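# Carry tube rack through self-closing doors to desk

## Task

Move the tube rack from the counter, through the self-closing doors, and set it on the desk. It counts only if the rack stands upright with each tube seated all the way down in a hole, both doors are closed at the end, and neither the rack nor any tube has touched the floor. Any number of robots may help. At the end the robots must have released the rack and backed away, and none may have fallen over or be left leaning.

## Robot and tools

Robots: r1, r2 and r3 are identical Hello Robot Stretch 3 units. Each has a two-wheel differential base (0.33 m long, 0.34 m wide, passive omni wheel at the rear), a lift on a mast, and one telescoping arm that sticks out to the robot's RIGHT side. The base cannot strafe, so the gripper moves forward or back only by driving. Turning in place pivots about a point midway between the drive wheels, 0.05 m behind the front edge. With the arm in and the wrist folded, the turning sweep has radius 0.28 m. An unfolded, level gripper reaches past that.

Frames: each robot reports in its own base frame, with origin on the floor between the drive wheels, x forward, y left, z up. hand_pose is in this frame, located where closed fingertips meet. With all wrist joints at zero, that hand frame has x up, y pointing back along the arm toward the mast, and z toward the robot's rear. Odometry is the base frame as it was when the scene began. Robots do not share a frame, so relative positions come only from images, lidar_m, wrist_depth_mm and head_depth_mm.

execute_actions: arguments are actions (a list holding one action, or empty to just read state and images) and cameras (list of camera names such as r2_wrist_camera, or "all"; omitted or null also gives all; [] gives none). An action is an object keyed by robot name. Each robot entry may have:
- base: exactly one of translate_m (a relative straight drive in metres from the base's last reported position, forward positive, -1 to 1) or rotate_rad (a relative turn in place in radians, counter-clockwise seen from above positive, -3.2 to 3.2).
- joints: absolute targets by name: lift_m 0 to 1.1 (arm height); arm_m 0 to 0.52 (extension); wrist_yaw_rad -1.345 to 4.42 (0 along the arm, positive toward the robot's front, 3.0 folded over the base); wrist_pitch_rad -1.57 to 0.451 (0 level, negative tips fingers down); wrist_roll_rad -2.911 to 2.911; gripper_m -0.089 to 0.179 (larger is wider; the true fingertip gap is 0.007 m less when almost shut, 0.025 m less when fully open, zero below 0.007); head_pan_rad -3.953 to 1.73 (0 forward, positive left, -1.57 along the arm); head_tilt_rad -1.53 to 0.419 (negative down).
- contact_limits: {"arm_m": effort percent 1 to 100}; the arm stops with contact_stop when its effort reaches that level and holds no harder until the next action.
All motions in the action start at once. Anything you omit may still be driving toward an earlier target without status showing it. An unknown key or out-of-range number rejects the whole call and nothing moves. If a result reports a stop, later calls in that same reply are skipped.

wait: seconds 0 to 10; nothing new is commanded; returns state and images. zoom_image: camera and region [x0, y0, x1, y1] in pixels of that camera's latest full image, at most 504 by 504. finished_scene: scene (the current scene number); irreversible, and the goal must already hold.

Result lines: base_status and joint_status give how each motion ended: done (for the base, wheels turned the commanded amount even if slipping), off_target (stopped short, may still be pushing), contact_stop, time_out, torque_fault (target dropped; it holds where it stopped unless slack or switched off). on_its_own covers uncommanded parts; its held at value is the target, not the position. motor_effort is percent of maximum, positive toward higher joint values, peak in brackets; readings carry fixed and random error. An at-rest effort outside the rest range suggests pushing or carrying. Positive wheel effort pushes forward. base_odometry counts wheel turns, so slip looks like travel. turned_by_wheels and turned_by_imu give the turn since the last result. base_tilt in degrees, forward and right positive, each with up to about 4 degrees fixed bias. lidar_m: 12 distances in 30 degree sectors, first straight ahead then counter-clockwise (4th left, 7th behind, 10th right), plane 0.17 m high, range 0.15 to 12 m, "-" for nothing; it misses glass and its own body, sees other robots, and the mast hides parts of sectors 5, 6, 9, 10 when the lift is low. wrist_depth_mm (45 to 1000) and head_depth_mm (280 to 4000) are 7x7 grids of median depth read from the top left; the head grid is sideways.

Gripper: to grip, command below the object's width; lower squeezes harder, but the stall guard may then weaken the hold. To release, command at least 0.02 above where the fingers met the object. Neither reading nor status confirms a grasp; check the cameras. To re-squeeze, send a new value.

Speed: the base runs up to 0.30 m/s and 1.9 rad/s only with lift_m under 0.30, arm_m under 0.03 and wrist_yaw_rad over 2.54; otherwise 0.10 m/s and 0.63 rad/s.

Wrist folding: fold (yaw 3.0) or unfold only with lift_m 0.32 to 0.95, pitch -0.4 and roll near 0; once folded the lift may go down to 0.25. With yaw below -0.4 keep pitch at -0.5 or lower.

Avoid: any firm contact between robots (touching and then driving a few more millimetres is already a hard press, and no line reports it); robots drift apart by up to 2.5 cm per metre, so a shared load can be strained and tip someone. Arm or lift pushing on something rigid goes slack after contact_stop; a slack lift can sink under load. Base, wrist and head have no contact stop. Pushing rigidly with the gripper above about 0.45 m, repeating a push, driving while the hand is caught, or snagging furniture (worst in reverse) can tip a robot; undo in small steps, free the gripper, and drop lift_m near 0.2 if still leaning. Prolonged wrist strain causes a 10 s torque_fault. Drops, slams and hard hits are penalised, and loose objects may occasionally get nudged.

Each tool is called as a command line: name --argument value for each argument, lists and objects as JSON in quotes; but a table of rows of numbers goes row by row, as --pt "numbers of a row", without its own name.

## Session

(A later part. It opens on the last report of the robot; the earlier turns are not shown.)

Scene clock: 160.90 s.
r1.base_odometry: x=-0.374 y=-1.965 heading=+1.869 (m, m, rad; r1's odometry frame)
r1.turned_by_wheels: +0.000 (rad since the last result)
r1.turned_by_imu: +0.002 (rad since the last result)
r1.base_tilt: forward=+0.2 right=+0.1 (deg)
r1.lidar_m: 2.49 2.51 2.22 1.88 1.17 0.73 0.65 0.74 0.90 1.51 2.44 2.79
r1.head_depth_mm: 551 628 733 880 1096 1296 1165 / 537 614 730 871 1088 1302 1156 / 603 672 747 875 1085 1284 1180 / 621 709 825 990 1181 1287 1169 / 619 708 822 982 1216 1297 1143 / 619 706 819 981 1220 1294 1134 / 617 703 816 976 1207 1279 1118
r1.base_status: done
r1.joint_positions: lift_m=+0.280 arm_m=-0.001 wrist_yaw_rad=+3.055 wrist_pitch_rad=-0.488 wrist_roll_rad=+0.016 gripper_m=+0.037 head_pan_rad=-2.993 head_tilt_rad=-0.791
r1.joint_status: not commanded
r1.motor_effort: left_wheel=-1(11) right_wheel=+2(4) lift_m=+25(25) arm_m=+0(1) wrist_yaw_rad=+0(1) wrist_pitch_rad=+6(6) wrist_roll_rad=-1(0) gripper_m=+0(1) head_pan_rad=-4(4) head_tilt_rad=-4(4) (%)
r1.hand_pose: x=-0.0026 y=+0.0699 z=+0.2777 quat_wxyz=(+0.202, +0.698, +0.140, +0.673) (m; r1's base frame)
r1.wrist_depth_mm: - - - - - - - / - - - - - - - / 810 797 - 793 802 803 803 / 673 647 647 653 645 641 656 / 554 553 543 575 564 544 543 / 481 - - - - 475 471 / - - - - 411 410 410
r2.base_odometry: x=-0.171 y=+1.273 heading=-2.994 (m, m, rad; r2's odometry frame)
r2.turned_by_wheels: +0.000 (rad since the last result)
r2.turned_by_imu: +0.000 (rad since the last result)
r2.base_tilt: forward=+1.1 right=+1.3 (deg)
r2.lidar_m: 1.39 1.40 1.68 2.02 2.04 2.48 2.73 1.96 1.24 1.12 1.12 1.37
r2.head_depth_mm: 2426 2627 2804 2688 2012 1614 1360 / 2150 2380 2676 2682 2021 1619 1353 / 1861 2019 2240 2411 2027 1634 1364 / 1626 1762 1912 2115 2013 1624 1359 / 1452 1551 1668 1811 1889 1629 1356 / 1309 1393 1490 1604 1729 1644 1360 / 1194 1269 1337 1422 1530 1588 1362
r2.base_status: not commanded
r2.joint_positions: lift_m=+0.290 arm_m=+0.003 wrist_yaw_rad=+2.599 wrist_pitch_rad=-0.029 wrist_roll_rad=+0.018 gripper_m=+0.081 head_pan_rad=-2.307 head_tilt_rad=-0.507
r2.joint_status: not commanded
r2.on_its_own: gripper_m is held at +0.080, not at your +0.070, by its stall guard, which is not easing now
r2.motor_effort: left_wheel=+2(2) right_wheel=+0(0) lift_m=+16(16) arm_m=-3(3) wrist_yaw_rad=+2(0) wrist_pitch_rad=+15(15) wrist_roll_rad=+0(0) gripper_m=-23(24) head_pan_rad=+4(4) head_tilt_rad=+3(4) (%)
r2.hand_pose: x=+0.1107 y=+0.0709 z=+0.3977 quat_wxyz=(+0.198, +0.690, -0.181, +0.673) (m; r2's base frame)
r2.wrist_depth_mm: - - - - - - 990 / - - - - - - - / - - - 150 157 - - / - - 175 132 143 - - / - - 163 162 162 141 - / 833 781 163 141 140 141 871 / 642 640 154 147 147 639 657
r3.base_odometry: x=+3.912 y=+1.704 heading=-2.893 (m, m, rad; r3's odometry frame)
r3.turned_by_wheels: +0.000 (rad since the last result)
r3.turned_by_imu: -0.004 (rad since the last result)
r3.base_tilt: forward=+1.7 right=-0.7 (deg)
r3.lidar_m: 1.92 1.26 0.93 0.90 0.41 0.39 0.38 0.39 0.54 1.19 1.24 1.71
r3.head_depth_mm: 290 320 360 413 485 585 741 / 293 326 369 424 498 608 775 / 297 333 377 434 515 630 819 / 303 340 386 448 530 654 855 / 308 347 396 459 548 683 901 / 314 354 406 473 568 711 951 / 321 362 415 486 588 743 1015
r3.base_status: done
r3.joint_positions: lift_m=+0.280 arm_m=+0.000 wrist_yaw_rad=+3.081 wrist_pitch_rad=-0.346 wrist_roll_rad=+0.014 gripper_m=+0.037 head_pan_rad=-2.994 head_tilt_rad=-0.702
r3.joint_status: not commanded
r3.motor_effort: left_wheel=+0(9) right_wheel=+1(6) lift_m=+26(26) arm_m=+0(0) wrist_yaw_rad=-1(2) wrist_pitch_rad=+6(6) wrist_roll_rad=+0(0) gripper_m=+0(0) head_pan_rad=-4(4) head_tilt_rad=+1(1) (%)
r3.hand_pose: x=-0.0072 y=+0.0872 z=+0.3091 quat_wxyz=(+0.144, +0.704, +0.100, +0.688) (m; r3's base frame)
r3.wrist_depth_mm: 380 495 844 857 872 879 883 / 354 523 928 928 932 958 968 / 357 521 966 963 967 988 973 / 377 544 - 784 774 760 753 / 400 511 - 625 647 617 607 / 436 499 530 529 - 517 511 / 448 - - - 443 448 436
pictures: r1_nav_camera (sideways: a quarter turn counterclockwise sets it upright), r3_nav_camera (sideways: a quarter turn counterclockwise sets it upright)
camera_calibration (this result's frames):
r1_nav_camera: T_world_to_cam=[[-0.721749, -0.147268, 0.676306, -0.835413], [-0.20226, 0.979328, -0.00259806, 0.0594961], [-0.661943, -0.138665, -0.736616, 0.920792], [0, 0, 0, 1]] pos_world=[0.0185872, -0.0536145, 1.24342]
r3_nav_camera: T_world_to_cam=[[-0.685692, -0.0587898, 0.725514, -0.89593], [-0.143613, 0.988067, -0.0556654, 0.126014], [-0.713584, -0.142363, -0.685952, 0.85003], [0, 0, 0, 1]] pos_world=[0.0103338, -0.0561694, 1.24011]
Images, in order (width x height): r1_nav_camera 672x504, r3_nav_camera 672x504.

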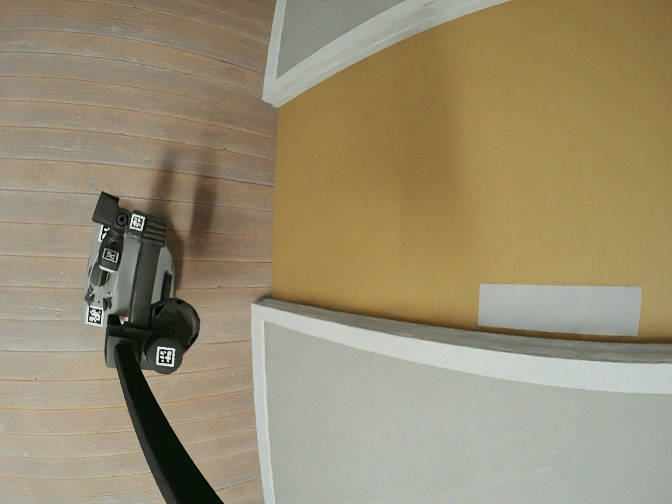

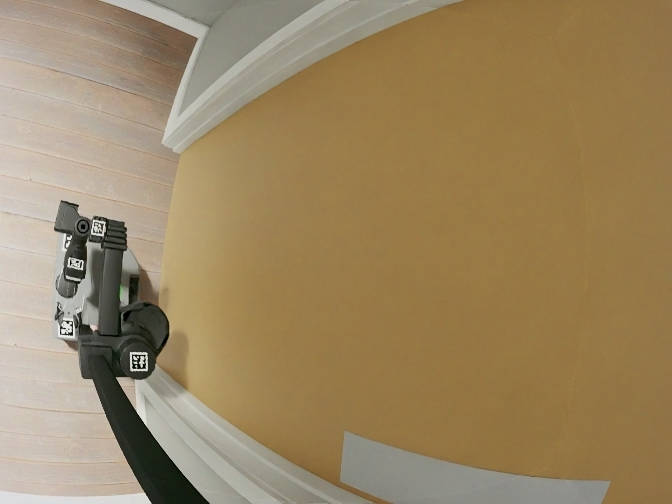

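execute_actions --actions '[{"r3":{"base":{"translate_m":-0.11}},"r1":{"base":{"rotate_rad":0.2}}}]' --cameras '[]'

execute_actions --actions '[{"r3":{"base":{"translate_m":-0.3}},"r1":{"base":{"translate_m":-0.44}}}]' --cameras '["r1_nav_camera"]'

execute_actions --actions '[{"r3":{"base":{"translate_m":-0.3}},"r1":{"base":{"translate_m":-0.25}}}]' --cameras '["r3_nav_camera","r1_nav_camera"]'

Scene clock: 169.87 s.
r1.base_odometry: x=-0.374 y=-1.965 heading=+2.069 (m, m, rad; r1's odometry frame)
r1.turned_by_wheels: +0.200 (rad since the last result)
r1.turned_by_imu: +0.199 (rad since the last result)
r1.base_tilt: forward=+0.1 right=+0.2 (deg)
r1.lidar_m: 2.50 2.61 2.23 1.88 0.92 0.66 0.65 0.76 1.03 2.43 2.53 2.58
r1.head_depth_mm: 584 634 682 799 979 1242 1161 / 604 683 774 865 1000 1246 1163 / 616 702 805 959 1144 1289 1178 / 627 712 828 984 1207 1314 1167 / 634 727 846 1010 1260 1300 1143 / 645 740 863 1043 1302 1295 1130 / 657 755 886 1067 1338 1279 1121
r1.base_status: done
r1.joint_positions: lift_m=+0.280 arm_m=-0.001 wrist_yaw_rad=+3.055 wrist_pitch_rad=-0.488 wrist_roll_rad=+0.016 gripper_m=+0.037 head_pan_rad=-2.993 head_tilt_rad=-0.791
r1.joint_status: not commanded
r1.motor_effort: left_wheel=-2(9) right_wheel=+1(5) lift_m=+25(25) arm_m=+0(0) wrist_yaw_rad=+0(0) wrist_pitch_rad=+6(6) wrist_roll_rad=-1(1) gripper_m=+0(0) head_pan_rad=-4(4) head_tilt_rad=-4(5) (%)
r1.hand_pose: x=-0.0026 y=+0.0699 z=+0.2777 quat_wxyz=(+0.202, +0.698, +0.140, +0.673) (m; r1's base frame)
r1.wrist_depth_mm: 823 - - - - - - / 850 - - - - - - / 766 815 - 802 799 814 794 / 663 653 652 661 661 624 642 / 546 542 546 575 560 546 551 / 477 - - - - 467 465 / - - - - 414 413 418
r2.base_odometry: x=-0.171 y=+1.273 heading=-2.994 (m, m, rad; r2's odometry frame)
r2.turned_by_wheels: +0.000 (rad since the last result)
r2.turned_by_imu: +0.000 (rad since the last result)
r2.base_tilt: forward=+1.1 right=+1.3 (deg)
r2.lidar_m: 1.39 1.40 1.67 2.02 2.03 2.48 2.73 1.96 1.23 1.12 1.12 1.37
r2.head_depth_mm: 2434 2612 2825 2699 2036 1631 1358 / 2142 2385 2676 2707 2033 1629 1359 / 1853 2041 2214 2389 2022 1620 1361 / 1626 1751 1913 2090 2013 1632 1354 / 1450 1547 1670 1808 1887 1638 1352 / 1312 1389 1489 1591 1717 1637 1361 / 1196 1255 1335 1423 1531 1572 1365
r2.base_status: not commanded
r2.joint_positions: lift_m=+0.290 arm_m=+0.003 wrist_yaw_rad=+2.599 wrist_pitch_rad=-0.029 wrist_roll_rad=+0.018 gripper_m=+0.081 head_pan_rad=-2.307 head_tilt_rad=-0.507
r2.joint_status: not commanded
r2.on_its_own: gripper_m is held at +0.080, not at your +0.070, by its stall guard, which is not easing now
r2.motor_effort: left_wheel=+2(1) right_wheel=+0(0) lift_m=+16(16) arm_m=-3(3) wrist_yaw_rad=+1(1) wrist_pitch_rad=+15(15) wrist_roll_rad=+0(0) gripper_m=-23(24) head_pan_rad=+4(5) head_tilt_rad=+3(4) (%)
r2.hand_pose: x=+0.1107 y=+0.0709 z=+0.3977 quat_wxyz=(+0.198, +0.690, -0.181, +0.673) (m; r2's base frame)
r2.wrist_depth_mm: - - - - - - 960 / - - - - - - - / - - - 151 157 - - / - - 175 132 144 - - / - - 163 161 162 141 - / 841 791 163 140 140 141 847 / 641 638 154 147 147 636 656
r3.base_odometry: x=+4.018 y=+1.731 heading=-2.893 (m, m, rad; r3's odometry frame)
r3.turned_by_wheels: +0.000 (rad since the last result)
r3.turned_by_imu: +0.001 (rad since the last result)
r3.base_tilt: forward=+1.7 right=-0.8 (deg)
r3.lidar_m: 2.03 1.26 0.93 0.70 0.36 0.29 0.28 0.29 0.39 0.76 1.24 1.70
r3.head_depth_mm: - - - 295 340 410 519 / - - - 300 349 424 542 / - - - 304 359 441 566 / - - - 312 370 455 595 / - - 288 319 382 473 625 / - - 291 328 393 491 660 / - - 295 337 406 513 692
r3.base_status: translate_m off_target (by the wheels' count: -0.1098 of -0.1100)
r3.joint_positions: lift_m=+0.280 arm_m=+0.000 wrist_yaw_rad=+3.080 wrist_pitch_rad=-0.346 wrist_roll_rad=+0.014 gripper_m=+0.037 head_pan_rad=-2.994 head_tilt_rad=-0.701
r3.joint_status: not commanded
r3.on_its_own: left_wheel is at rest, and its effort (-30) is outside its rest range (-18 to +18); right_wheel is at rest, and its effort (-25) is outside its rest range (-18 to +18)
r3.motor_effort: left_wheel=-30(44) right_wheel=-25(36) lift_m=+26(26) arm_m=+1(1) wrist_yaw_rad=+0(1) wrist_pitch_rad=+5(6) wrist_roll_rad=+0(0) gripper_m=+0(0) head_pan_rad=-4(6) head_tilt_rad=+0(1) (%)
r3.hand_pose: x=-0.0070 y=+0.0872 z=+0.3091 quat_wxyz=(+0.144, +0.705, +0.100, +0.688) (m; r3's base frame)
r3.wrist_depth_mm: 286 300 856 848 869 860 907 / 305 322 931 939 930 951 966 / 324 345 964 989 983 - 999 / 341 371 - 786 776 758 759 / 340 408 - 625 637 624 612 / 337 440 475 522 - 517 509 / 323 - - - 445 443 439
pictures: none
No camera images: the call's "cameras" was empty. Leave "cameras" out to get every camera's image.

Scene clock: 173.60 s.
r1.base_odometry: x=-0.164 y=-2.351 heading=+2.070 (m, m, rad; r1's odometry frame)
r1.turned_by_wheels: +0.000 (rad since the last result)
r1.turned_by_imu: -0.001 (rad since the last result)
r1.base_tilt: forward=+0.2 right=+0.2 (deg)
r1.lidar_m: 2.92 3.06 2.44 0.86 0.32 0.26 0.31 0.32 0.44 0.86 2.51 3.02
r1.head_depth_mm: - - 301 355 409 427 506 / - - 308 364 447 543 604 / - 286 316 372 462 598 759 / - 289 323 386 477 625 839 / - 293 331 395 491 651 950 / - 295 338 407 509 684 1050 / - 298 346 418 528 717 1066
r1.base_status: translate_m off_target (by the wheels' count: -0.4398 of -0.4400)
r1.joint_positions: lift_m=+0.280 arm_m=-0.001 wrist_yaw_rad=+3.055 wrist_pitch_rad=-0.489 wrist_roll_rad=+0.016 gripper_m=+0.037 head_pan_rad=-2.995 head_tilt_rad=-0.795
r1.joint_status: not commanded
r1.on_its_own: left_wheel is at rest, and its effort (-26) is outside its rest range (-18 to +18); right_wheel is at rest, and its effort (-23) is outside its rest range (-18 to +18)
r1.motor_effort: left_wheel=-26(58) right_wheel=-23(31) lift_m=+31(31) arm_m=+1(0) wrist_yaw_rad=+0(4) wrist_pitch_rad=+6(7) wrist_roll_rad=-1(1) gripper_m=+0(1) head_pan_rad=-3(4) head_tilt_rad=-2(4) (%)
r1.hand_pose: x=-0.0027 y=+0.0698 z=+0.2773 quat_wxyz=(+0.202, +0.698, +0.140, +0.673) (m; r1's base frame)
r1.wrist_depth_mm: 282 382 - - - - - / 282 378 - - - - - / 264 406 - 809 794 797 802 / 260 402 547 639 653 645 650 / 270 400 537 560 562 538 544 / 296 - - - - 461 473 / - - - - 415 413 412
r2.base_odometry: x=-0.171 y=+1.273 heading=-2.994 (m, m, rad; r2's odometry frame)
r2.turned_by_wheels: +0.000 (rad since the last result)
r2.turned_by_imu: +0.000 (rad since the last result)
r2.base_tilt: forward=+1.1 right=+1.3 (deg)
r2.lidar_m: 1.39 1.39 1.68 2.02 2.03 2.48 2.74 1.96 0.76 1.10 1.12 1.37
r2.head_depth_mm: 2432 2623 2794 2675 2013 1618 1356 / 2148 2374 2690 2682 2022 1620 1358 / 1856 2029 2218 2418 2026 1625 1353 / 1630 1766 1925 2097 2012 1625 1358 / 1452 1557 1672 1809 1904 1621 1362 / 1293 1324 1353 1389 1420 1461 1326 / 976 992 1009 1029 1044 1069 1089
r2.base_status: not commanded
r2.joint_positions: lift_m=+0.290 arm_m=+0.003 wrist_yaw_rad=+2.599 wrist_pitch_rad=-0.029 wrist_roll_rad=+0.018 gripper_m=+0.081 head_pan_rad=-2.307 head_tilt_rad=-0.507
r2.joint_status: not commanded
r2.on_its_own: gripper_m is held at +0.080, not at your +0.070, by its stall guard, which is not easing now
r2.motor_effort: left_wheel=+1(2) right_wheel=+0(0) lift_m=+16(16) arm_m=-3(3) wrist_yaw_rad=+1(1) wrist_pitch_rad=+15(15) wrist_roll_rad=+0(0) gripper_m=-24(23) head_pan_rad=+4(4) head_tilt_rad=+3(3) (%)
r2.hand_pose: x=+0.1107 y=+0.0709 z=+0.3977 quat_wxyz=(+0.198, +0.690, -0.181, +0.673) (m; r2's base frame)
r2.wrist_depth_mm: - - - - - - 974 / - - - - - - - / - - - 151 158 - - / - - 175 132 143 - - / - - 163 162 162 142 - / 839 796 163 141 140 141 867 / 646 651 154 147 147 629 645
r3.base_odometry: x=+4.309 y=+1.805 heading=-2.893 (m, m, rad; r3's odometry frame)
r3.turned_by_wheels: +0.000 (rad since the last result)
r3.turned_by_imu: +0.035 (rad since the last result)
r3.base_tilt: forward=+1.6 right=-0.8 (deg)
r3.lidar_m: 2.33 1.23 0.30 0.29 2.02 0.36 0.27 0.26 0.28 0.39 1.24 1.76
r3.head_depth_mm: - - 303 359 439 565 805 / - - 296 342 412 523 711 / - - 290 326 389 485 644 / - - - 310 368 452 588 / - - - 300 349 424 542 / - - - 293 333 400 501 / - - - 287 317 378 469
r3.base_status: translate_m off_target (by the wheels' count: -0.2998 of -0.3000)
r3.joint_positions: lift_m=+0.280 arm_m=+0.000 wrist_yaw_rad=+3.080 wrist_pitch_rad=-0.346 wrist_roll_rad=+0.014 gripper_m=+0.037 head_pan_rad=-2.994 head_tilt_rad=-0.701
r3.joint_status: not commanded
r3.on_its_own: left_wheel is at rest, and its effort (-22) is outside its rest range (-18 to +18); right_wheel is at rest, and its effort (-27) is outside its rest range (-18 to +18)
r3.motor_effort: left_wheel=-22(51) right_wheel=-27(54) lift_m=+26(26) arm_m=+0(0) wrist_yaw_rad=+0(0) wrist_pitch_rad=+5(5) wrist_roll_rad=+0(1) gripper_m=+0(0) head_pan_rad=-3(3) head_tilt_rad=+0(1) (%)
r3.hand_pose: x=-0.0070 y=+0.0872 z=+0.3091 quat_wxyz=(+0.144, +0.705, +0.100, +0.688) (m; r3's base frame)
r3.wrist_depth_mm: - - - 317 309 868 887 / - - - 339 338 964 957 / - - - 379 365 980 978 / 815 807 - 413 410 763 754 / 651 646 - 446 617 612 611 / 536 533 533 493 - 522 505 / 463 - - - 448 445 446
pictures: r1_nav_camera (sideways: a quarter turn counterclockwise sets it upright)
camera_calibration (this result's frames):
r1_nav_camera: T_world_to_cam=[[-0.724585, -0.146836, 0.673362, -0.831559], [-0.201126, 0.979561, -0.00281942, 0.0597773], [-0.659185, -0.137474, -0.739308, 0.924276], [0, 0, 0, 1]] pos_world=[0.0187568, -0.0535945, 1.24343]
Images, in order (width x height): r1_nav_camera 672x504.

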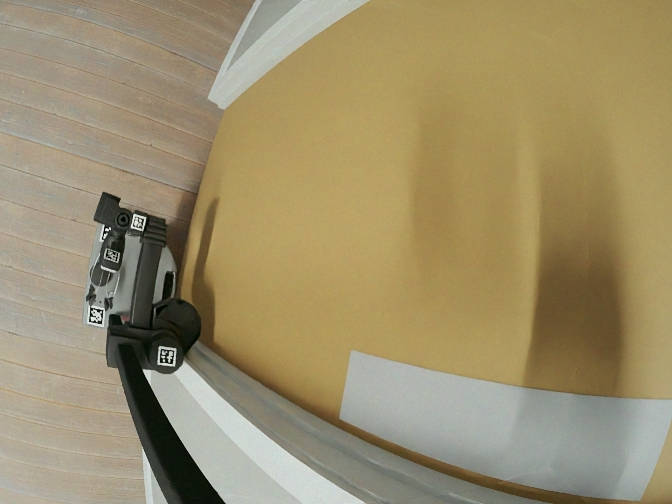

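Scene clock: 176.73 s.
r1.base_odometry: x=-0.045 y=-2.571 heading=+2.070 (m, m, rad; r1's odometry frame)
r1.turned_by_wheels: +0.000 (rad since the last result)
r1.turned_by_imu: +0.074 (rad since the last result)
r1.base_tilt: forward=+0.2 right=+0.2 (deg)
r1.lidar_m: 3.10 2.64 2.01 0.19 0.19 0.30 0.28 0.28 0.35 0.74 2.53 3.17
r1.head_depth_mm: - - 290 328 406 537 1166 / - - 291 332 409 539 1097 / - - 293 334 414 547 752 / - - 292 336 418 552 758 / - - 293 339 422 558 827 / - - 295 341 425 566 848 / - - 294 344 429 574 866
r1.base_status: translate_m off_target (by the wheels' count: -0.2498 of -0.2500)
r1.joint_positions: lift_m=+0.280 arm_m=-0.001 wrist_yaw_rad=+3.055 wrist_pitch_rad=-0.489 wrist_roll_rad=+0.016 gripper_m=+0.037 head_pan_rad=-2.996 head_tilt_rad=-0.796
r1.joint_status: not commanded
r1.on_its_own: left_wheel is at rest, and its effort (-24) is outside its rest range (-18 to +18)
r1.motor_effort: left_wheel=-24(66) right_wheel=-11(44) lift_m=+37(37) arm_m=+0(1) wrist_yaw_rad=+0(3) wrist_pitch_rad=+6(8) wrist_roll_rad=+0(1) gripper_m=+0(1) head_pan_rad=-2(3) head_tilt_rad=-1(2) (%)
r1.hand_pose: x=-0.0027 y=+0.0697 z=+0.2771 quat_wxyz=(+0.202, +0.698, +0.140, +0.673) (m; r1's base frame)
r1.wrist_depth_mm: 795 210 211 837 - - - / 905 236 230 826 - - - / 811 272 - 684 800 791 780 / 665 620 284 595 648 645 636 / 545 540 - 564 566 541 552 / 347 - - - - 467 464 / - - - - 409 410 408
r2.base_odometry: x=-0.171 y=+1.273 heading=-2.994 (m, m, rad; r2's odometry frame)
r2.turned_by_wheels: +0.000 (rad since the last result)
r2.turned_by_imu: +0.000 (rad since the last result)
r2.base_tilt: forward=+1.1 right=+1.3 (deg)
r2.lidar_m: 1.39 1.39 1.67 2.02 2.04 2.47 2.73 1.96 0.70 1.12 1.12 1.37
r2.head_depth_mm: 2429 2621 2827 2666 2007 1618 1350 / 2158 2390 2676 2699 2020 1625 1348 / 1860 2025 2220 2395 2027 1623 1355 / 600 649 709 787 883 1005 1204 / 689 778 883 1022 1191 1353 1255 / 1117 1361 1595 2364 1893 1035 1192 / 2265 2503 2786 2700 2024 961 1169
r2.base_status: not commanded
r2.joint_positions: lift_m=+0.290 arm_m=+0.003 wrist_yaw_rad=+2.599 wrist_pitch_rad=-0.029 wrist_roll_rad=+0.018 gripper_m=+0.081 head_pan_rad=-2.307 head_tilt_rad=-0.507
r2.joint_status: not commanded
r2.on_its_own: gripper_m is held at +0.080, not at your +0.070, by its stall guard, which is not easing now
r2.motor_effort: left_wheel=+1(1) right_wheel=+0(0) lift_m=+16(16) arm_m=-2(3) wrist_yaw_rad=+1(1) wrist_pitch_rad=+15(15) wrist_roll_rad=+0(0) gripper_m=-23(23) head_pan_rad=+4(4) head_tilt_rad=+3(4) (%)
r2.hand_pose: x=+0.1107 y=+0.0709 z=+0.3977 quat_wxyz=(+0.198, +0.690, -0.181, +0.673) (m; r2's base frame)
r2.wrist_depth_mm: - - - - - - - / - - - - - - - / - - - 150 158 - - / - - 175 132 143 - - / - - 163 162 162 142 - / 826 787 164 141 140 140 868 / 641 652 153 147 147 641 645
r3.base_odometry: x=+4.600 y=+1.879 heading=-2.893 (m, m, rad; r3's odometry frame)
r3.turned_by_wheels: +0.000 (rad since the last result)
r3.turned_by_imu: -0.002 (rad since the last result)
r3.base_tilt: forward=+1.7 right=-0.7 (deg)
r3.lidar_m: 2.47 0.43 0.42 1.34 2.02 0.95 0.30 0.24 0.24 0.26 0.41 1.73
r3.head_depth_mm: 2376 2654 2616 2038 1656 1326 1188 / 307 2650 2528 2018 1670 1384 1202 / - 306 351 414 506 673 1152 / - 288 315 364 431 534 691 / - - 291 326 379 451 560 / - - - 299 337 394 473 / - - - - 303 348 408
r3.base_status: done
r3.joint_positions: lift_m=+0.280 arm_m=+0.000 wrist_yaw_rad=+3.080 wrist_pitch_rad=-0.346 wrist_roll_rad=+0.014 gripper_m=+0.037 head_pan_rad=-2.994 head_tilt_rad=-0.701
r3.joint_status: not commanded
r3.motor_effort: left_wheel=-16(35) right_wheel=-6(47) lift_m=+26(25) arm_m=+0(1) wrist_yaw_rad=+0(0) wrist_pitch_rad=+6(5) wrist_roll_rad=+0(0) gripper_m=+0(0) head_pan_rad=-4(4) head_tilt_rad=+1(1) (%)
r3.hand_pose: x=-0.0070 y=+0.0872 z=+0.3091 quat_wxyz=(+0.144, +0.705, +0.100, +0.688) (m; r3's base frame)
r3.wrist_depth_mm: - - - - - 532 345 / - - - - - 540 363 / - - - - 900 539 387 / 829 787 - 781 768 553 418 / 638 647 - 630 647 532 463 / 536 531 524 520 - 514 503 / 463 - - - 445 441 441
pictures: r1_nav_camera (sideways: a quarter turn counterclockwise sets it upright), r3_nav_camera (sideways: a quarter turn counterclockwise sets it upright)
camera_calibration (this result's frames):
r1_nav_camera: T_world_to_cam=[[-0.725478, -0.145853, 0.672613, -0.830578], [-0.199662, 0.979861, -0.00287554, 0.0598415], [-0.658648, -0.136381, -0.739989, 0.925158], [0, 0, 0, 1]] pos_world=[0.0187354, -0.0536048, 1.24344]
r3_nav_camera: T_world_to_cam=[[-0.684702, -0.0585157, 0.72647, -0.897182], [-0.143509, 0.988082, -0.0556703, 0.12602], [-0.714554, -0.142373, -0.68494, 0.848719], [0, 0, 0, 1]] pos_world=[0.0102384, -0.0561828, 1.24011]
Images, in order (width x height): r1_nav_camera 672x504, r3_nav_camera 672x504.

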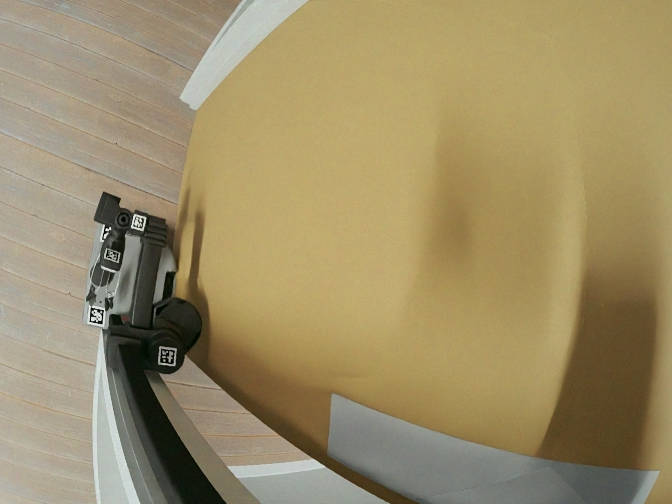

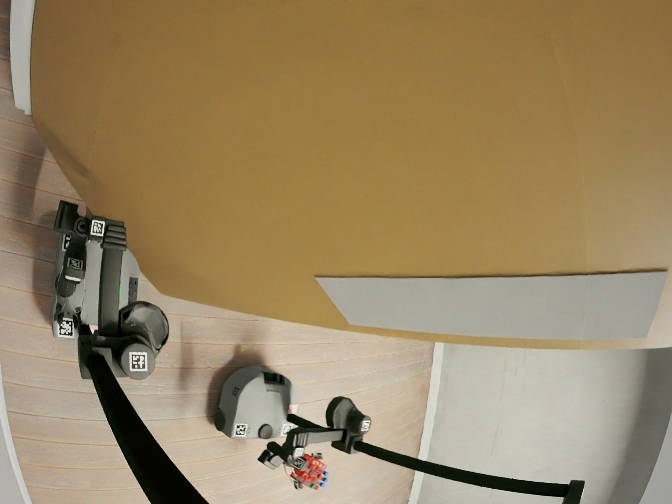

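execute_actions --actions '[{"r3":{"base":{"translate_m":-0.25}},"r1":{"base":{"translate_m":-0.3}},"r2":{"base":{"translate_m":0.3}}}]' --cameras '[]'

execute_actions --actions '[{"r3":{"base":{"rotate_rad":1.0}},"r1":{"base":{"translate_m":-0.3}}}]' --cameras '["r3_nav_camera","r1_nav_camera","r2_nav_camera"]'

Scene clock: 185.03 s.
r1.base_odometry: x=+0.099 y=-2.834 heading=+2.069 (m, m, rad; r1's odometry frame)
r1.turned_by_wheels: +0.000 (rad since the last result)
r1.turned_by_imu: +0.005 (rad since the last result)
r1.base_tilt: forward=+0.2 right=+0.1 (deg)
r1.lidar_m: 3.40 0.25 0.24 0.73 0.84 1.23 0.27 0.26 0.27 0.38 2.50 3.48
r1.head_depth_mm: - 295 347 1837 1569 1342 1160 / - 288 327 402 1441 1329 1161 / - - 309 376 485 677 1154 / - - 299 356 448 606 847 / - - 293 336 417 549 789 / - - - 318 390 503 715 / - - - 303 365 464 638
r1.base_status: translate_m off_target (by the wheels' count: -0.2999 of -0.3000)
r1.joint_positions: lift_m=+0.280 arm_m=-0.001 wrist_yaw_rad=+3.055 wrist_pitch_rad=-0.489 wrist_roll_rad=+0.016 gripper_m=+0.037 head_pan_rad=-2.996 head_tilt_rad=-0.796
r1.joint_status: not commanded
r1.motor_effort: left_wheel=-16(32) right_wheel=-9(28) lift_m=+37(37) arm_m=+1(0) wrist_yaw_rad=+0(1) wrist_pitch_rad=+7(7) wrist_roll_rad=-1(1) gripper_m=+0(0) head_pan_rad=-3(2) head_tilt_rad=-1(2) (%)
r1.hand_pose: x=-0.0027 y=+0.0697 z=+0.2771 quat_wxyz=(+0.202, +0.698, +0.140, +0.673) (m; r1's base frame)
r1.wrist_depth_mm: 848 834 819 777 644 249 218 / 902 929 882 873 616 258 236 / 803 799 - 800 613 280 261 / 655 653 666 635 528 312 305 / 550 557 - 565 395 350 507 / 483 - - - - 411 460 / - - - - 409 412 407
r2.base_odometry: x=-0.468 y=+1.229 heading=-2.994 (m, m, rad; r2's odometry frame)
r2.turned_by_wheels: +0.000 (rad since the last result)
r2.turned_by_imu: +0.001 (rad since the last result)
r2.base_tilt: forward=+1.1 right=+1.3 (deg)
r2.lidar_m: 1.10 1.10 1.32 2.07 2.09 2.55 3.00 0.82 1.16 1.06 1.07 1.22
r2.head_depth_mm: 919 969 1023 1101 1227 1533 1356 / 1031 1097 1168 1253 1294 1096 1266 / 703 764 1273 1366 1256 1051 1212 / 1362 1484 1607 1778 1898 1539 1287 / 2254 2513 2740 2577 2033 1631 1362 / 2446 2686 2985 2672 2036 1629 1357 / 2663 2937 3268 2703 2049 1621 1362
r2.base_status: done
r2.joint_positions: lift_m=+0.290 arm_m=+0.003 wrist_yaw_rad=+2.599 wrist_pitch_rad=-0.029 wrist_roll_rad=+0.018 gripper_m=+0.081 head_pan_rad=-2.307 head_tilt_rad=-0.507
r2.joint_status: not commanded
r2.on_its_own: gripper_m is held at +0.080, not at your +0.070, by its stall guard, which is not easing now
r2.motor_effort: left_wheel=+1(8) right_wheel=+0(4) lift_m=+16(16) arm_m=-4(4) wrist_yaw_rad=+1(1) wrist_pitch_rad=+15(15) wrist_roll_rad=+0(0) gripper_m=-23(23) head_pan_rad=+4(4) head_tilt_rad=+2(3) (%)
r2.hand_pose: x=+0.1107 y=+0.0709 z=+0.3977 quat_wxyz=(+0.198, +0.690, -0.181, +0.673) (m; r2's base frame)
r2.wrist_depth_mm: - - - - - 910 780 / - - - - - 916 790 / - - - 151 158 916 800 / - - 176 132 143 939 822 / - - 163 161 162 142 849 / 830 777 163 141 140 141 836 / 630 637 153 147 147 638 646
r3.base_odometry: x=+4.842 y=+1.940 heading=-2.893 (m, m, rad; r3's odometry frame)
r3.turned_by_wheels: +0.000 (rad since the last result)
r3.turned_by_imu: -0.001 (rad since the last result)
r3.base_tilt: forward=+1.8 right=-0.7 (deg)
r3.lidar_m: 2.37 0.62 0.80 1.94 1.02 2.65 2.60 0.24 0.23 0.23 0.31 0.79
r3.head_depth_mm: 2184 2455 2586 2034 1663 1376 1187 / 2232 2487 2629 2030 1668 1387 1200 / 2292 2523 2657 2019 1654 1392 1196 / 2327 2626 2668 2061 1652 1400 1201 / 2359 2661 2656 2040 1645 1387 1197 / 2447 2744 2650 2018 1651 1302 481 / 2513 2825 2650 1987 311 347 400
r3.base_status: done
r3.joint_positions: lift_m=+0.280 arm_m=+0.000 wrist_yaw_rad=+3.080 wrist_pitch_rad=-0.346 wrist_roll_rad=+0.014 gripper_m=+0.037 head_pan_rad=-2.994 head_tilt_rad=-0.701
r3.joint_status: not commanded
r3.motor_effort: left_wheel=-10(28) right_wheel=-1(22) lift_m=+26(25) arm_m=+0(0) wrist_yaw_rad=-1(0) wrist_pitch_rad=+6(6) wrist_roll_rad=+0(0) gripper_m=+0(0) head_pan_rad=-4(4) head_tilt_rad=+1(2) (%)
r3.hand_pose: x=-0.0070 y=+0.0872 z=+0.3091 quat_wxyz=(+0.144, +0.705, +0.100, +0.688) (m; r3's base frame)
r3.wrist_depth_mm: - - - - - 974 652 / - - - - - 973 656 / 720 738 - - - 879 663 / 713 748 - 786 777 754 652 / 652 643 - 635 647 609 593 / 537 538 528 522 - 514 509 / 461 - - - 446 447 442
pictures: none
No camera images: the call's "cameras" was empty. Leave "cameras" out to get every camera's image.

Scene clock: 187.57 s.
r1.base_odometry: x=+0.242 y=-3.097 heading=+2.069 (m, m, rad; r1's odometry frame)
r1.turned_by_wheels: +0.000 (rad since the last result)
r1.turned_by_imu: +0.000 (rad since the last result)
r1.base_tilt: forward=+0.2 right=+0.1 (deg)
r1.lidar_m: 3.67 0.47 0.66 0.82 0.87 1.27 0.29 0.25 0.25 0.28 0.47 3.60
r1.head_depth_mm: - 1858 1957 1888 1568 1332 1169 / - 3019 2361 1854 1548 1320 1155 / 2363 2479 2304 1851 1535 1318 1177 / 1968 2295 2277 1821 1526 1305 1168 / 1779 2003 2099 1701 1448 1227 934 / - - 291 326 395 502 680 / - - - 300 351 434 562
r1.base_status: done
r1.joint_positions: lift_m=+0.280 arm_m=-0.001 wrist_yaw_rad=+3.055 wrist_pitch_rad=-0.489 wrist_roll_rad=+0.016 gripper_m=+0.037 head_pan_rad=-2.996 head_tilt_rad=-0.796
r1.joint_status: not commanded
r1.motor_effort: left_wheel=-13(27) right_wheel=-3(17) lift_m=+37(37) arm_m=+0(1) wrist_yaw_rad=-1(1) wrist_pitch_rad=+6(7) wrist_roll_rad=-1(0) gripper_m=+0(1) head_pan_rad=-2(3) head_tilt_rad=-2(1) (%)
r1.hand_pose: x=-0.0027 y=+0.0697 z=+0.2771 quat_wxyz=(+0.202, +0.698, +0.140, +0.673) (m; r1's base frame)
r1.wrist_depth_mm: 839 862 860 819 820 785 577 / 935 953 927 906 891 863 569 / 812 809 - 808 797 764 566 / 660 663 643 656 659 654 553 / 546 549 - 555 553 546 520 / 480 - - - - 473 466 / - - - - 413 408 409
r2.base_odometry: x=-0.468 y=+1.229 heading=-2.994 (m, m, rad; r2's odometry frame)
r2.turned_by_wheels: +0.000 (rad since the last result)
r2.turned_by_imu: +0.000 (rad since the last result)
r2.base_tilt: forward=+1.1 right=+1.3 (deg)
r2.lidar_m: 1.09 1.10 1.32 2.07 2.08 2.55 3.02 0.88 1.16 1.07 1.07 1.22
r2.head_depth_mm: 944 1015 1086 1156 1241 1430 1350 / 1076 1117 892 1218 1096 1324 1302 / 816 1294 1402 1512 1503 1328 1276 / 1380 1496 1623 1799 1836 1506 1363 / 2255 2467 2728 2576 2033 1627 1361 / 2463 2682 2963 2707 2047 1627 1360 / 2650 2953 3252 2705 2025 1629 1364
r2.base_status: not commanded
r2.joint_positions: lift_m=+0.290 arm_m=+0.003 wrist_yaw_rad=+2.599 wrist_pitch_rad=-0.029 wrist_roll_rad=+0.018 gripper_m=+0.081 head_pan_rad=-2.307 head_tilt_rad=-0.507
r2.joint_status: not commanded
r2.on_its_own: gripper_m is held at +0.080, not at your +0.070, by its stall guard, which is not easing now
r2.motor_effort: left_wheel=+2(1) right_wheel=+0(0) lift_m=+16(16) arm_m=-3(3) wrist_yaw_rad=+1(2) wrist_pitch_rad=+16(15) wrist_roll_rad=+0(0) gripper_m=-23(23) head_pan_rad=+5(5) head_tilt_rad=+3(4) (%)
r2.hand_pose: x=+0.1107 y=+0.0709 z=+0.3977 quat_wxyz=(+0.198, +0.690, -0.181, +0.673) (m; r2's base frame)
r2.wrist_depth_mm: - - - - - 933 764 / - - - - - 906 803 / - - - 150 157 922 801 / - - 175 132 143 951 817 / - - 163 161 162 141 850 / 815 776 163 141 140 141 844 / 638 642 154 147 147 631 650
r3.base_odometry: x=+4.842 y=+1.940 heading=-1.894 (m, m, rad; r3's odometry frame)
r3.turned_by_wheels: +1.000 (rad since the last result)
r3.turned_by_imu: +0.968 (rad since the last result)
r3.base_tilt: forward=+1.8 right=-0.7 (deg)
r3.lidar_m: 0.75 1.94 0.96 2.71 2.60 0.30 0.27 0.28 0.34 0.65 2.16 0.62
r3.head_depth_mm: - - - 301 357 442 1152 / - - - 302 357 443 574 / - - - 304 360 443 576 / - - - 304 361 444 578 / - - - 304 361 446 580 / - - - 305 362 446 583 / - - - 305 363 447 582
r3.base_status: done
r3.joint_positions: lift_m=+0.280 arm_m=+0.000 wrist_yaw_rad=+3.080 wrist_pitch_rad=-0.346 wrist_roll_rad=+0.014 gripper_m=+0.037 head_pan_rad=-2.994 head_tilt_rad=-0.701
r3.joint_status: not commanded
r3.motor_effort: left_wheel=-18(25) right_wheel=-5(20) lift_m=+25(26) arm_m=+1(1) wrist_yaw_rad=-1(0) wrist_pitch_rad=+6(6) wrist_roll_rad=+0(1) gripper_m=+0(0) head_pan_rad=-4(4) head_tilt_rad=+1(0) (%)
r3.hand_pose: x=-0.0070 y=+0.0872 z=+0.3091 quat_wxyz=(+0.144, +0.705, +0.100, +0.688) (m; r3's base frame)
r3.wrist_depth_mm: - - - - - - - / - - - - 919 - - / - - - - 816 852 992 / 826 800 - 787 781 758 768 / 649 645 - 625 646 613 603 / 540 539 529 522 - 514 511 / 462 - - - 449 443 441
pictures: r1_nav_camera (sideways: a quarter turn counterclockwise sets it upright), r2_nav_camera (sideways: a quarter turn counterclockwise sets it upright), r3_nav_camera (sideways: a quarter turn counterclockwise sets it upright)
camera_calibration (this result's frames):
r1_nav_camera: T_world_to_cam=[[-0.725478, -0.145853, 0.672613, -0.830578], [-0.199661, 0.979861, -0.00287553, 0.0598415], [-0.658648, -0.136381, -0.739988, 0.925158], [0, 0, 0, 1]] pos_world=[0.0187354, -0.0536048, 1.24344]
r2_nav_camera: T_world_to_cam=[[-0.319824, -0.361935, 0.875623, -1.09377], [-0.72535, 0.688105, 0.0194893, 0.0283032], [-0.609574, -0.6289, -0.482602, 0.593063], [0, 0, 0, 1]] pos_world=[0.0322329, -0.0423714, 1.24339]
r3_nav_camera: T_world_to_cam=[[-0.684702, -0.0585149, 0.72647, -0.897182], [-0.143508, 0.988082, -0.0556703, 0.12602], [-0.714555, -0.142372, -0.684939, 0.848719], [0, 0, 0, 1]] pos_world=[0.0102383, -0.0561828, 1.24011]
Images, in order (width x height): r1_nav_camera 672x504, r2_nav_camera 672x504, r3_nav_camera 672x504.

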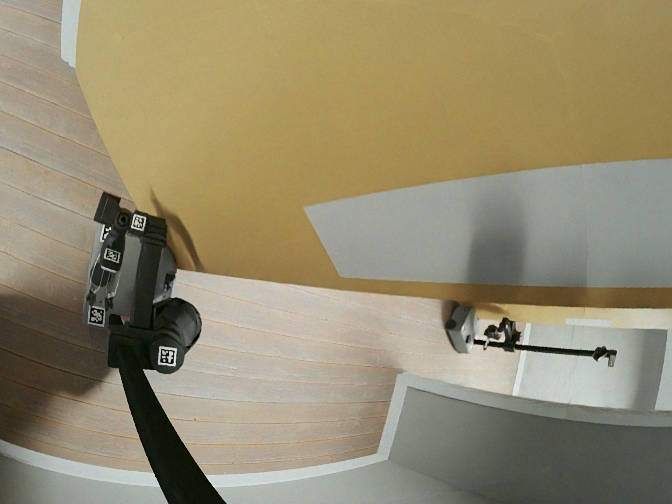

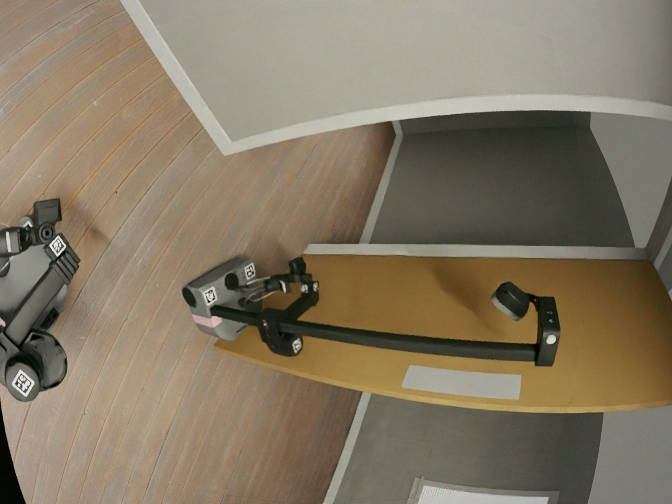

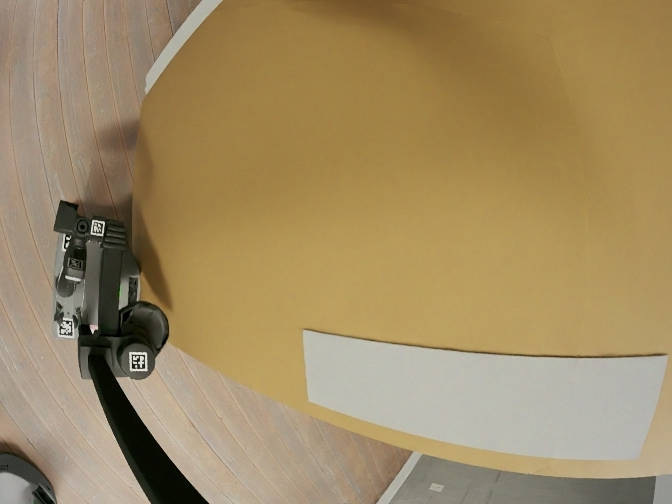

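execute_actions --actions '[{"r3":{"base":{"translate_m":-0.4}},"r1":{"base":{"rotate_rad":0.75}}}]' --cameras '["r1_nav_camera"]'

execute_actions --actions '[{"r1":{"base":{"translate_m":-0.45}},"r2":{"base":{"rotate_rad":-2.25},"joints":{"head_pan_rad":0,"head_tilt_rad":-0.9}}}]' --cameras '["r3_nav_camera","r1_nav_camera","r2_nav_camera"]'

Scene clock: 197.17 s.
r1.base_odometry: x=+0.242 y=-3.097 heading=+2.819 (m, m, rad; r1's odometry frame)
r1.turned_by_wheels: +0.750 (rad since the last result)
r1.turned_by_imu: +0.732 (rad since the last result)
r1.base_tilt: forward=+0.2 right=+0.2 (deg)
r1.lidar_m: 0.48 0.81 0.82 0.96 1.73 0.30 0.28 0.28 0.35 0.73 3.70 0.47
r1.head_depth_mm: - - 289 329 409 1315 1166 / - - 291 330 411 544 1161 / - - 293 333 413 548 757 / - - 291 336 417 553 762 / - - 293 338 420 557 823 / - - 294 339 423 562 841 / - - 295 341 426 568 853
r1.base_status: done
r1.joint_positions: lift_m=+0.280 arm_m=-0.001 wrist_yaw_rad=+3.055 wrist_pitch_rad=-0.489 wrist_roll_rad=+0.016 gripper_m=+0.037 head_pan_rad=-2.996 head_tilt_rad=-0.796
r1.joint_status: not commanded
r1.on_its_own: left_wheel is at rest, and its effort (-20) is outside its rest range (-18 to +18)
r1.motor_effort: left_wheel=-20(31) right_wheel=-4(8) lift_m=+37(37) arm_m=+1(0) wrist_yaw_rad=-1(1) wrist_pitch_rad=+7(6) wrist_roll_rad=+0(1) gripper_m=-1(0) head_pan_rad=-3(2) head_tilt_rad=-1(1) (%)
r1.hand_pose: x=-0.0027 y=+0.0697 z=+0.2771 quat_wxyz=(+0.202, +0.698, +0.140, +0.673) (m; r1's base frame)
r1.wrist_depth_mm: - - - - 919 780 644 / - - - - 952 799 684 / 817 805 - 798 811 784 733 / 658 655 661 648 643 658 655 / 551 556 - 563 565 538 536 / 488 - - - - 471 467 / - - - - 417 409 412
r2.base_odometry: x=-0.468 y=+1.229 heading=-2.994 (m, m, rad; r2's odometry frame)
r2.turned_by_wheels: +0.000 (rad since the last result)
r2.turned_by_imu: +0.000 (rad since the last result)
r2.base_tilt: forward=+1.2 right=+1.3 (deg)
r2.lidar_m: 1.09 1.10 1.32 2.08 2.09 2.54 3.01 1.16 1.16 1.06 1.07 1.23
r2.head_depth_mm: 1252 1345 1441 1549 1601 1491 1355 / 1308 1408 1523 1650 1803 1580 1353 / 1371 1474 1605 1762 1893 1619 1356 / 1438 1559 1707 1871 1953 1626 1359 / 2256 2476 2757 2569 2027 1624 1356 / 2451 2714 3003 2701 2027 1636 1362 / 2667 2933 3263 2696 2027 1629 1363
r2.base_status: not commanded
r2.joint_positions: lift_m=+0.290 arm_m=+0.003 wrist_yaw_rad=+2.599 wrist_pitch_rad=-0.029 wrist_roll_rad=+0.018 gripper_m=+0.081 head_pan_rad=-2.307 head_tilt_rad=-0.507
r2.joint_status: not commanded
r2.on_its_own: gripper_m is held at +0.080, not at your +0.070, by its stall guard, which is not easing now
r2.motor_effort: left_wheel=+2(1) right_wheel=+0(0) lift_m=+16(16) arm_m=-3(4) wrist_yaw_rad=+1(1) wrist_pitch_rad=+15(15) wrist_roll_rad=+0(0) gripper_m=-24(23) head_pan_rad=+5(4) head_tilt_rad=+3(3) (%)
r2.hand_pose: x=+0.1107 y=+0.0709 z=+0.3977 quat_wxyz=(+0.198, +0.690, -0.181, +0.673) (m; r2's base frame)
r2.wrist_depth_mm: - - - - - 915 773 / - - - - - 931 791 / - - - 151 158 933 805 / - - 175 132 147 949 830 / - - 163 162 162 142 849 / 833 783 164 140 140 141 845 / 645 640 153 147 147 632 642
r3.base_odometry: x=+4.969 y=+2.320 heading=-1.894 (m, m, rad; r3's odometry frame)
r3.turned_by_wheels: +0.000 (rad since the last result)
r3.turned_by_imu: -0.001 (rad since the last result)
r3.base_tilt: forward=+1.6 right=-0.8 (deg)
r3.lidar_m: 1.01 1.21 1.19 2.49 2.40 2.46 0.28 0.26 0.26 0.32 0.64 0.99
r3.head_depth_mm: 1942 2193 2434 2035 1641 1385 1197 / 1836 2126 2358 2031 1659 1393 1195 / 1768 2023 2330 2036 1661 1387 1201 / - - 296 330 392 485 634 / - - - 303 353 429 541 / - - - 291 328 391 482 / - - - - 304 359 433
r3.base_status: done
r3.joint_positions: lift_m=+0.280 arm_m=+0.000 wrist_yaw_rad=+3.080 wrist_pitch_rad=-0.346 wrist_roll_rad=+0.014 gripper_m=+0.037 head_pan_rad=-2.994 head_tilt_rad=-0.701
r3.joint_status: not commanded
r3.motor_effort: left_wheel=-7(24) right_wheel=-2(34) lift_m=+25(26) arm_m=+1(0) wrist_yaw_rad=+0(0) wrist_pitch_rad=+6(5) wrist_roll_rad=+0(0) gripper_m=+0(0) head_pan_rad=-4(3) head_tilt_rad=+0(2) (%)
r3.hand_pose: x=-0.0070 y=+0.0872 z=+0.3091 quat_wxyz=(+0.144, +0.705, +0.100, +0.688) (m; r3's base frame)
r3.wrist_depth_mm: - - - - - - - / - - - - - - 873 / - - - - - 952 818 / 829 815 - 782 773 765 749 / 649 649 - 627 653 615 613 / 539 535 527 523 - 514 510 / 464 - - - 447 439 440
pictures: r1_nav_camera (sideways: a quarter turn counterclockwise sets it upright)
camera_calibration (this result's frames):
r1_nav_camera: T_world_to_cam=[[-0.725478, -0.145853, 0.672613, -0.830578], [-0.199661, 0.979861, -0.00287553, 0.0598415], [-0.658648, -0.136381, -0.739988, 0.925158], [0, 0, 0, 1]] pos_world=[0.0187354, -0.0536048, 1.24344]
Images, in order (width x height): r1_nav_camera 672x504.

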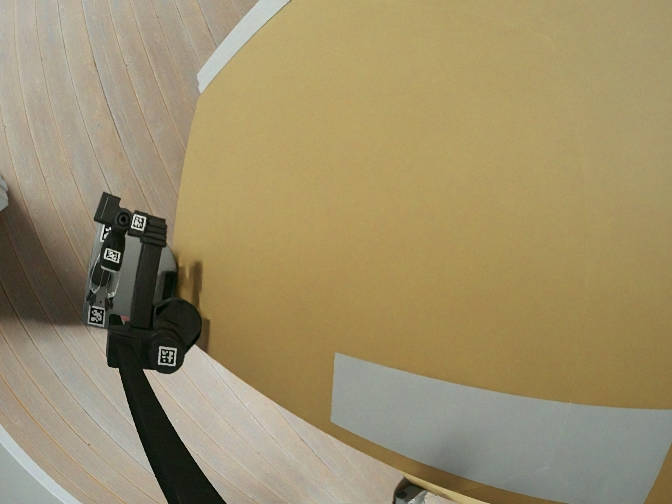

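Scene clock: 200.10 s.
r1.base_odometry: x=+0.669 y=-3.240 heading=+2.819 (m, m, rad; r1's odometry frame)
r1.turned_by_wheels: +0.000 (rad since the last result)
r1.turned_by_imu: +0.001 (rad since the last result)
r1.base_tilt: forward=+0.2 right=+0.1 (deg)
r1.lidar_m: 0.91 1.14 1.14 1.35 1.65 1.54 0.28 0.26 0.26 0.32 0.67 4.02
r1.head_depth_mm: 1250 1495 1827 1871 1571 1336 1163 / 1156 1362 1672 1822 1551 1326 1155 / 1066 1243 1488 1741 1548 1325 1172 / - 1207 326 1568 1461 1281 1168 / - - 296 344 429 565 808 / - - 286 318 387 499 693 / - - - 300 357 447 596
r1.base_status: done
r1.joint_positions: lift_m=+0.280 arm_m=-0.001 wrist_yaw_rad=+3.055 wrist_pitch_rad=-0.489 wrist_roll_rad=+0.016 gripper_m=+0.037 head_pan_rad=-2.996 head_tilt_rad=-0.796
r1.joint_status: not commanded
r1.motor_effort: left_wheel=-9(25) right_wheel=-3(17) lift_m=+37(37) arm_m=+0(0) wrist_yaw_rad=-2(0) wrist_pitch_rad=+6(6) wrist_roll_rad=-1(1) gripper_m=+0(1) head_pan_rad=-2(3) head_tilt_rad=-2(1) (%)
r1.hand_pose: x=-0.0027 y=+0.0697 z=+0.2771 quat_wxyz=(+0.202, +0.698, +0.140, +0.673) (m; r1's base frame)
r1.wrist_depth_mm: - - - - - - 920 / - - - - - - 920 / 808 801 - 797 799 823 784 / 652 648 651 664 644 647 650 / 555 543 - 557 559 544 548 / 479 - - - - 461 461 / - - - - 410 411 415
r2.base_odometry: x=-0.467 y=+1.229 heading=+1.040 (m, m, rad; r2's odometry frame)
r2.turned_by_wheels: -2.250 (rad since the last result)
r2.turned_by_imu: -2.266 (rad since the last result)
r2.base_tilt: forward=+1.1 right=+1.3 (deg)
r2.lidar_m: 1.55 1.07 1.07 1.19 1.10 1.09 1.21 2.08 2.07 2.31 3.02 1.16
r2.head_depth_mm: 1351 1461 1590 1560 1444 1281 1151 / 1419 1602 1808 1661 1448 1281 1148 / 1493 1711 1899 1646 1450 1281 1150 / 1634 1882 1944 1655 1446 1270 1149 / 2581 2349 1934 1656 1442 1276 1151 / 2733 2330 1934 1650 1436 1270 1144 / 2859 2333 1926 1613 1433 1263 1148
r2.base_status: done
r2.joint_positions: lift_m=+0.290 arm_m=+0.003 wrist_yaw_rad=+2.599 wrist_pitch_rad=-0.029 wrist_roll_rad=+0.018 gripper_m=+0.081 head_pan_rad=-0.007 head_tilt_rad=-0.889
r2.joint_status: all done
r2.on_its_own: gripper_m is held at +0.080, not at your +0.070, by its stall guard, which is not easing now
r2.motor_effort: left_wheel=+1(10) right_wheel=+0(4) lift_m=+16(16) arm_m=-4(4) wrist_yaw_rad=+1(1) wrist_pitch_rad=+15(15) wrist_roll_rad=+0(0) gripper_m=-24(23) head_pan_rad=+5(57) head_tilt_rad=-5(28) (%)
r2.hand_pose: x=+0.1107 y=+0.0709 z=+0.3977 quat_wxyz=(+0.198, +0.690, -0.181, +0.673) (m; r2's base frame)
r2.wrist_depth_mm: - - - - 938 923 - / - - - - - 948 - / - - - 151 157 996 - / - - 175 132 136 - - / - - 163 161 162 142 - / 828 798 162 141 140 140 859 / 657 646 154 147 147 631 653
r3.base_odometry: x=+4.969 y=+2.320 heading=-1.894 (m, m, rad; r3's odometry frame)
r3.turned_by_wheels: +0.000 (rad since the last result)
r3.turned_by_imu: +0.000 (rad since the last result)
r3.base_tilt: forward=+1.7 right=-0.7 (deg)
r3.lidar_m: 1.01 1.21 1.18 2.50 2.40 2.46 0.28 0.25 0.26 0.32 0.64 0.99
r3.head_depth_mm: 1926 2191 2429 2052 1660 1393 1200 / 1844 2111 2362 2020 1656 1391 1200 / 1774 2022 2327 2035 1647 1395 1202 / - - 295 328 392 487 635 / - - - 303 353 429 541 / - - - 290 327 390 481 / - - - - 304 359 434
r3.base_status: not commanded
r3.joint_positions: lift_m=+0.280 arm_m=+0.000 wrist_yaw_rad=+3.080 wrist_pitch_rad=-0.346 wrist_roll_rad=+0.014 gripper_m=+0.037 head_pan_rad=-2.994 head_tilt_rad=-0.701
r3.joint_status: not commanded
r3.motor_effort: left_wheel=-7(7) right_wheel=-2(2) lift_m=+26(25) arm_m=+0(0) wrist_yaw_rad=-1(1) wrist_pitch_rad=+6(5) wrist_roll_rad=+0(0) gripper_m=+0(0) head_pan_rad=-3(4) head_tilt_rad=+1(1) (%)
r3.hand_pose: x=-0.0070 y=+0.0872 z=+0.3091 quat_wxyz=(+0.144, +0.705, +0.100, +0.688) (m; r3's base frame)
r3.wrist_depth_mm: - - - - - - - / - - - - - - 963 / - - - - - - 953 / 828 788 - 786 770 763 748 / 647 639 - 634 637 618 608 / 539 532 531 527 - 512 512 / 461 - - - 445 442 445
pictures: r1_nav_camera (sideways: a quarter turn counterclockwise sets it upright), r2_nav_camera (sideways: a quarter turn counterclockwise sets it upright), r3_nav_camera (sideways: a quarter turn counterclockwise sets it upright)
camera_calibration (this result's frames):
r1_nav_camera: T_world_to_cam=[[-0.725478, -0.145853, 0.672613, -0.830578], [-0.199661, 0.979861, -0.00287553, 0.0598415], [-0.658648, -0.136381, -0.739988, 0.925158], [0, 0, 0, 1]] pos_world=[0.0187354, -0.0536048, 1.24344]
r2_nav_camera: T_world_to_cam=[[0.775093, 0.00053884, 0.631847, -0.782698], [-0.0209965, -0.999425, 0.0266089, 0.0147494], [0.631498, -0.0338909, -0.774636, 0.965372], [0, 0, 0, 1]] pos_world=[-0.00265791, 0.04788, 1.24197]
r3_nav_camera: T_world_to_cam=[[-0.684702, -0.0585151, 0.72647, -0.897182], [-0.143508, 0.988082, -0.0556703, 0.12602], [-0.714554, -0.142372, -0.68494, 0.848719], [0, 0, 0, 1]] pos_world=[0.0102383, -0.0561828, 1.24011]
Images, in order (width x height): r1_nav_camera 672x504, r2_nav_camera 672x504, r3_nav_camera 672x504.

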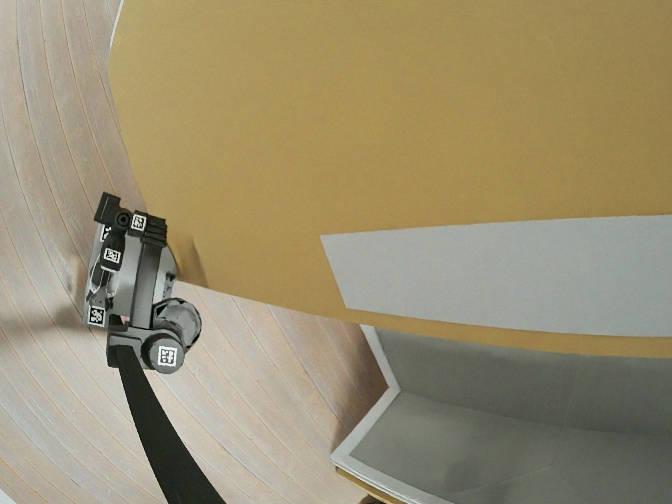

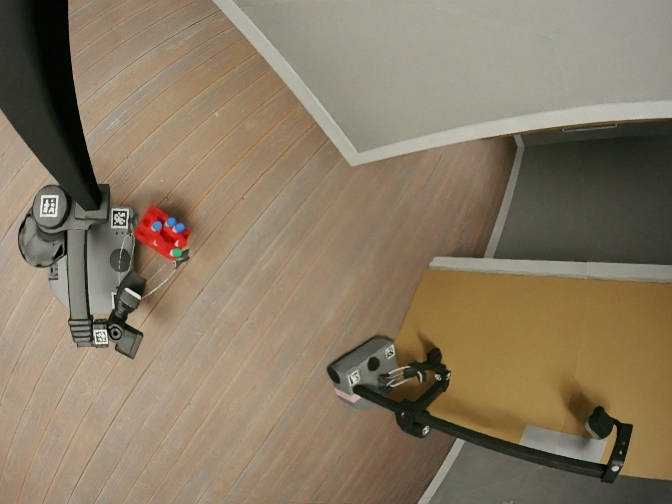

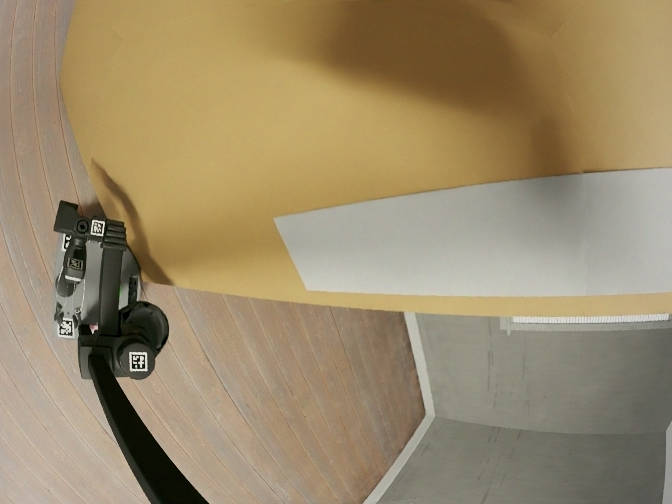

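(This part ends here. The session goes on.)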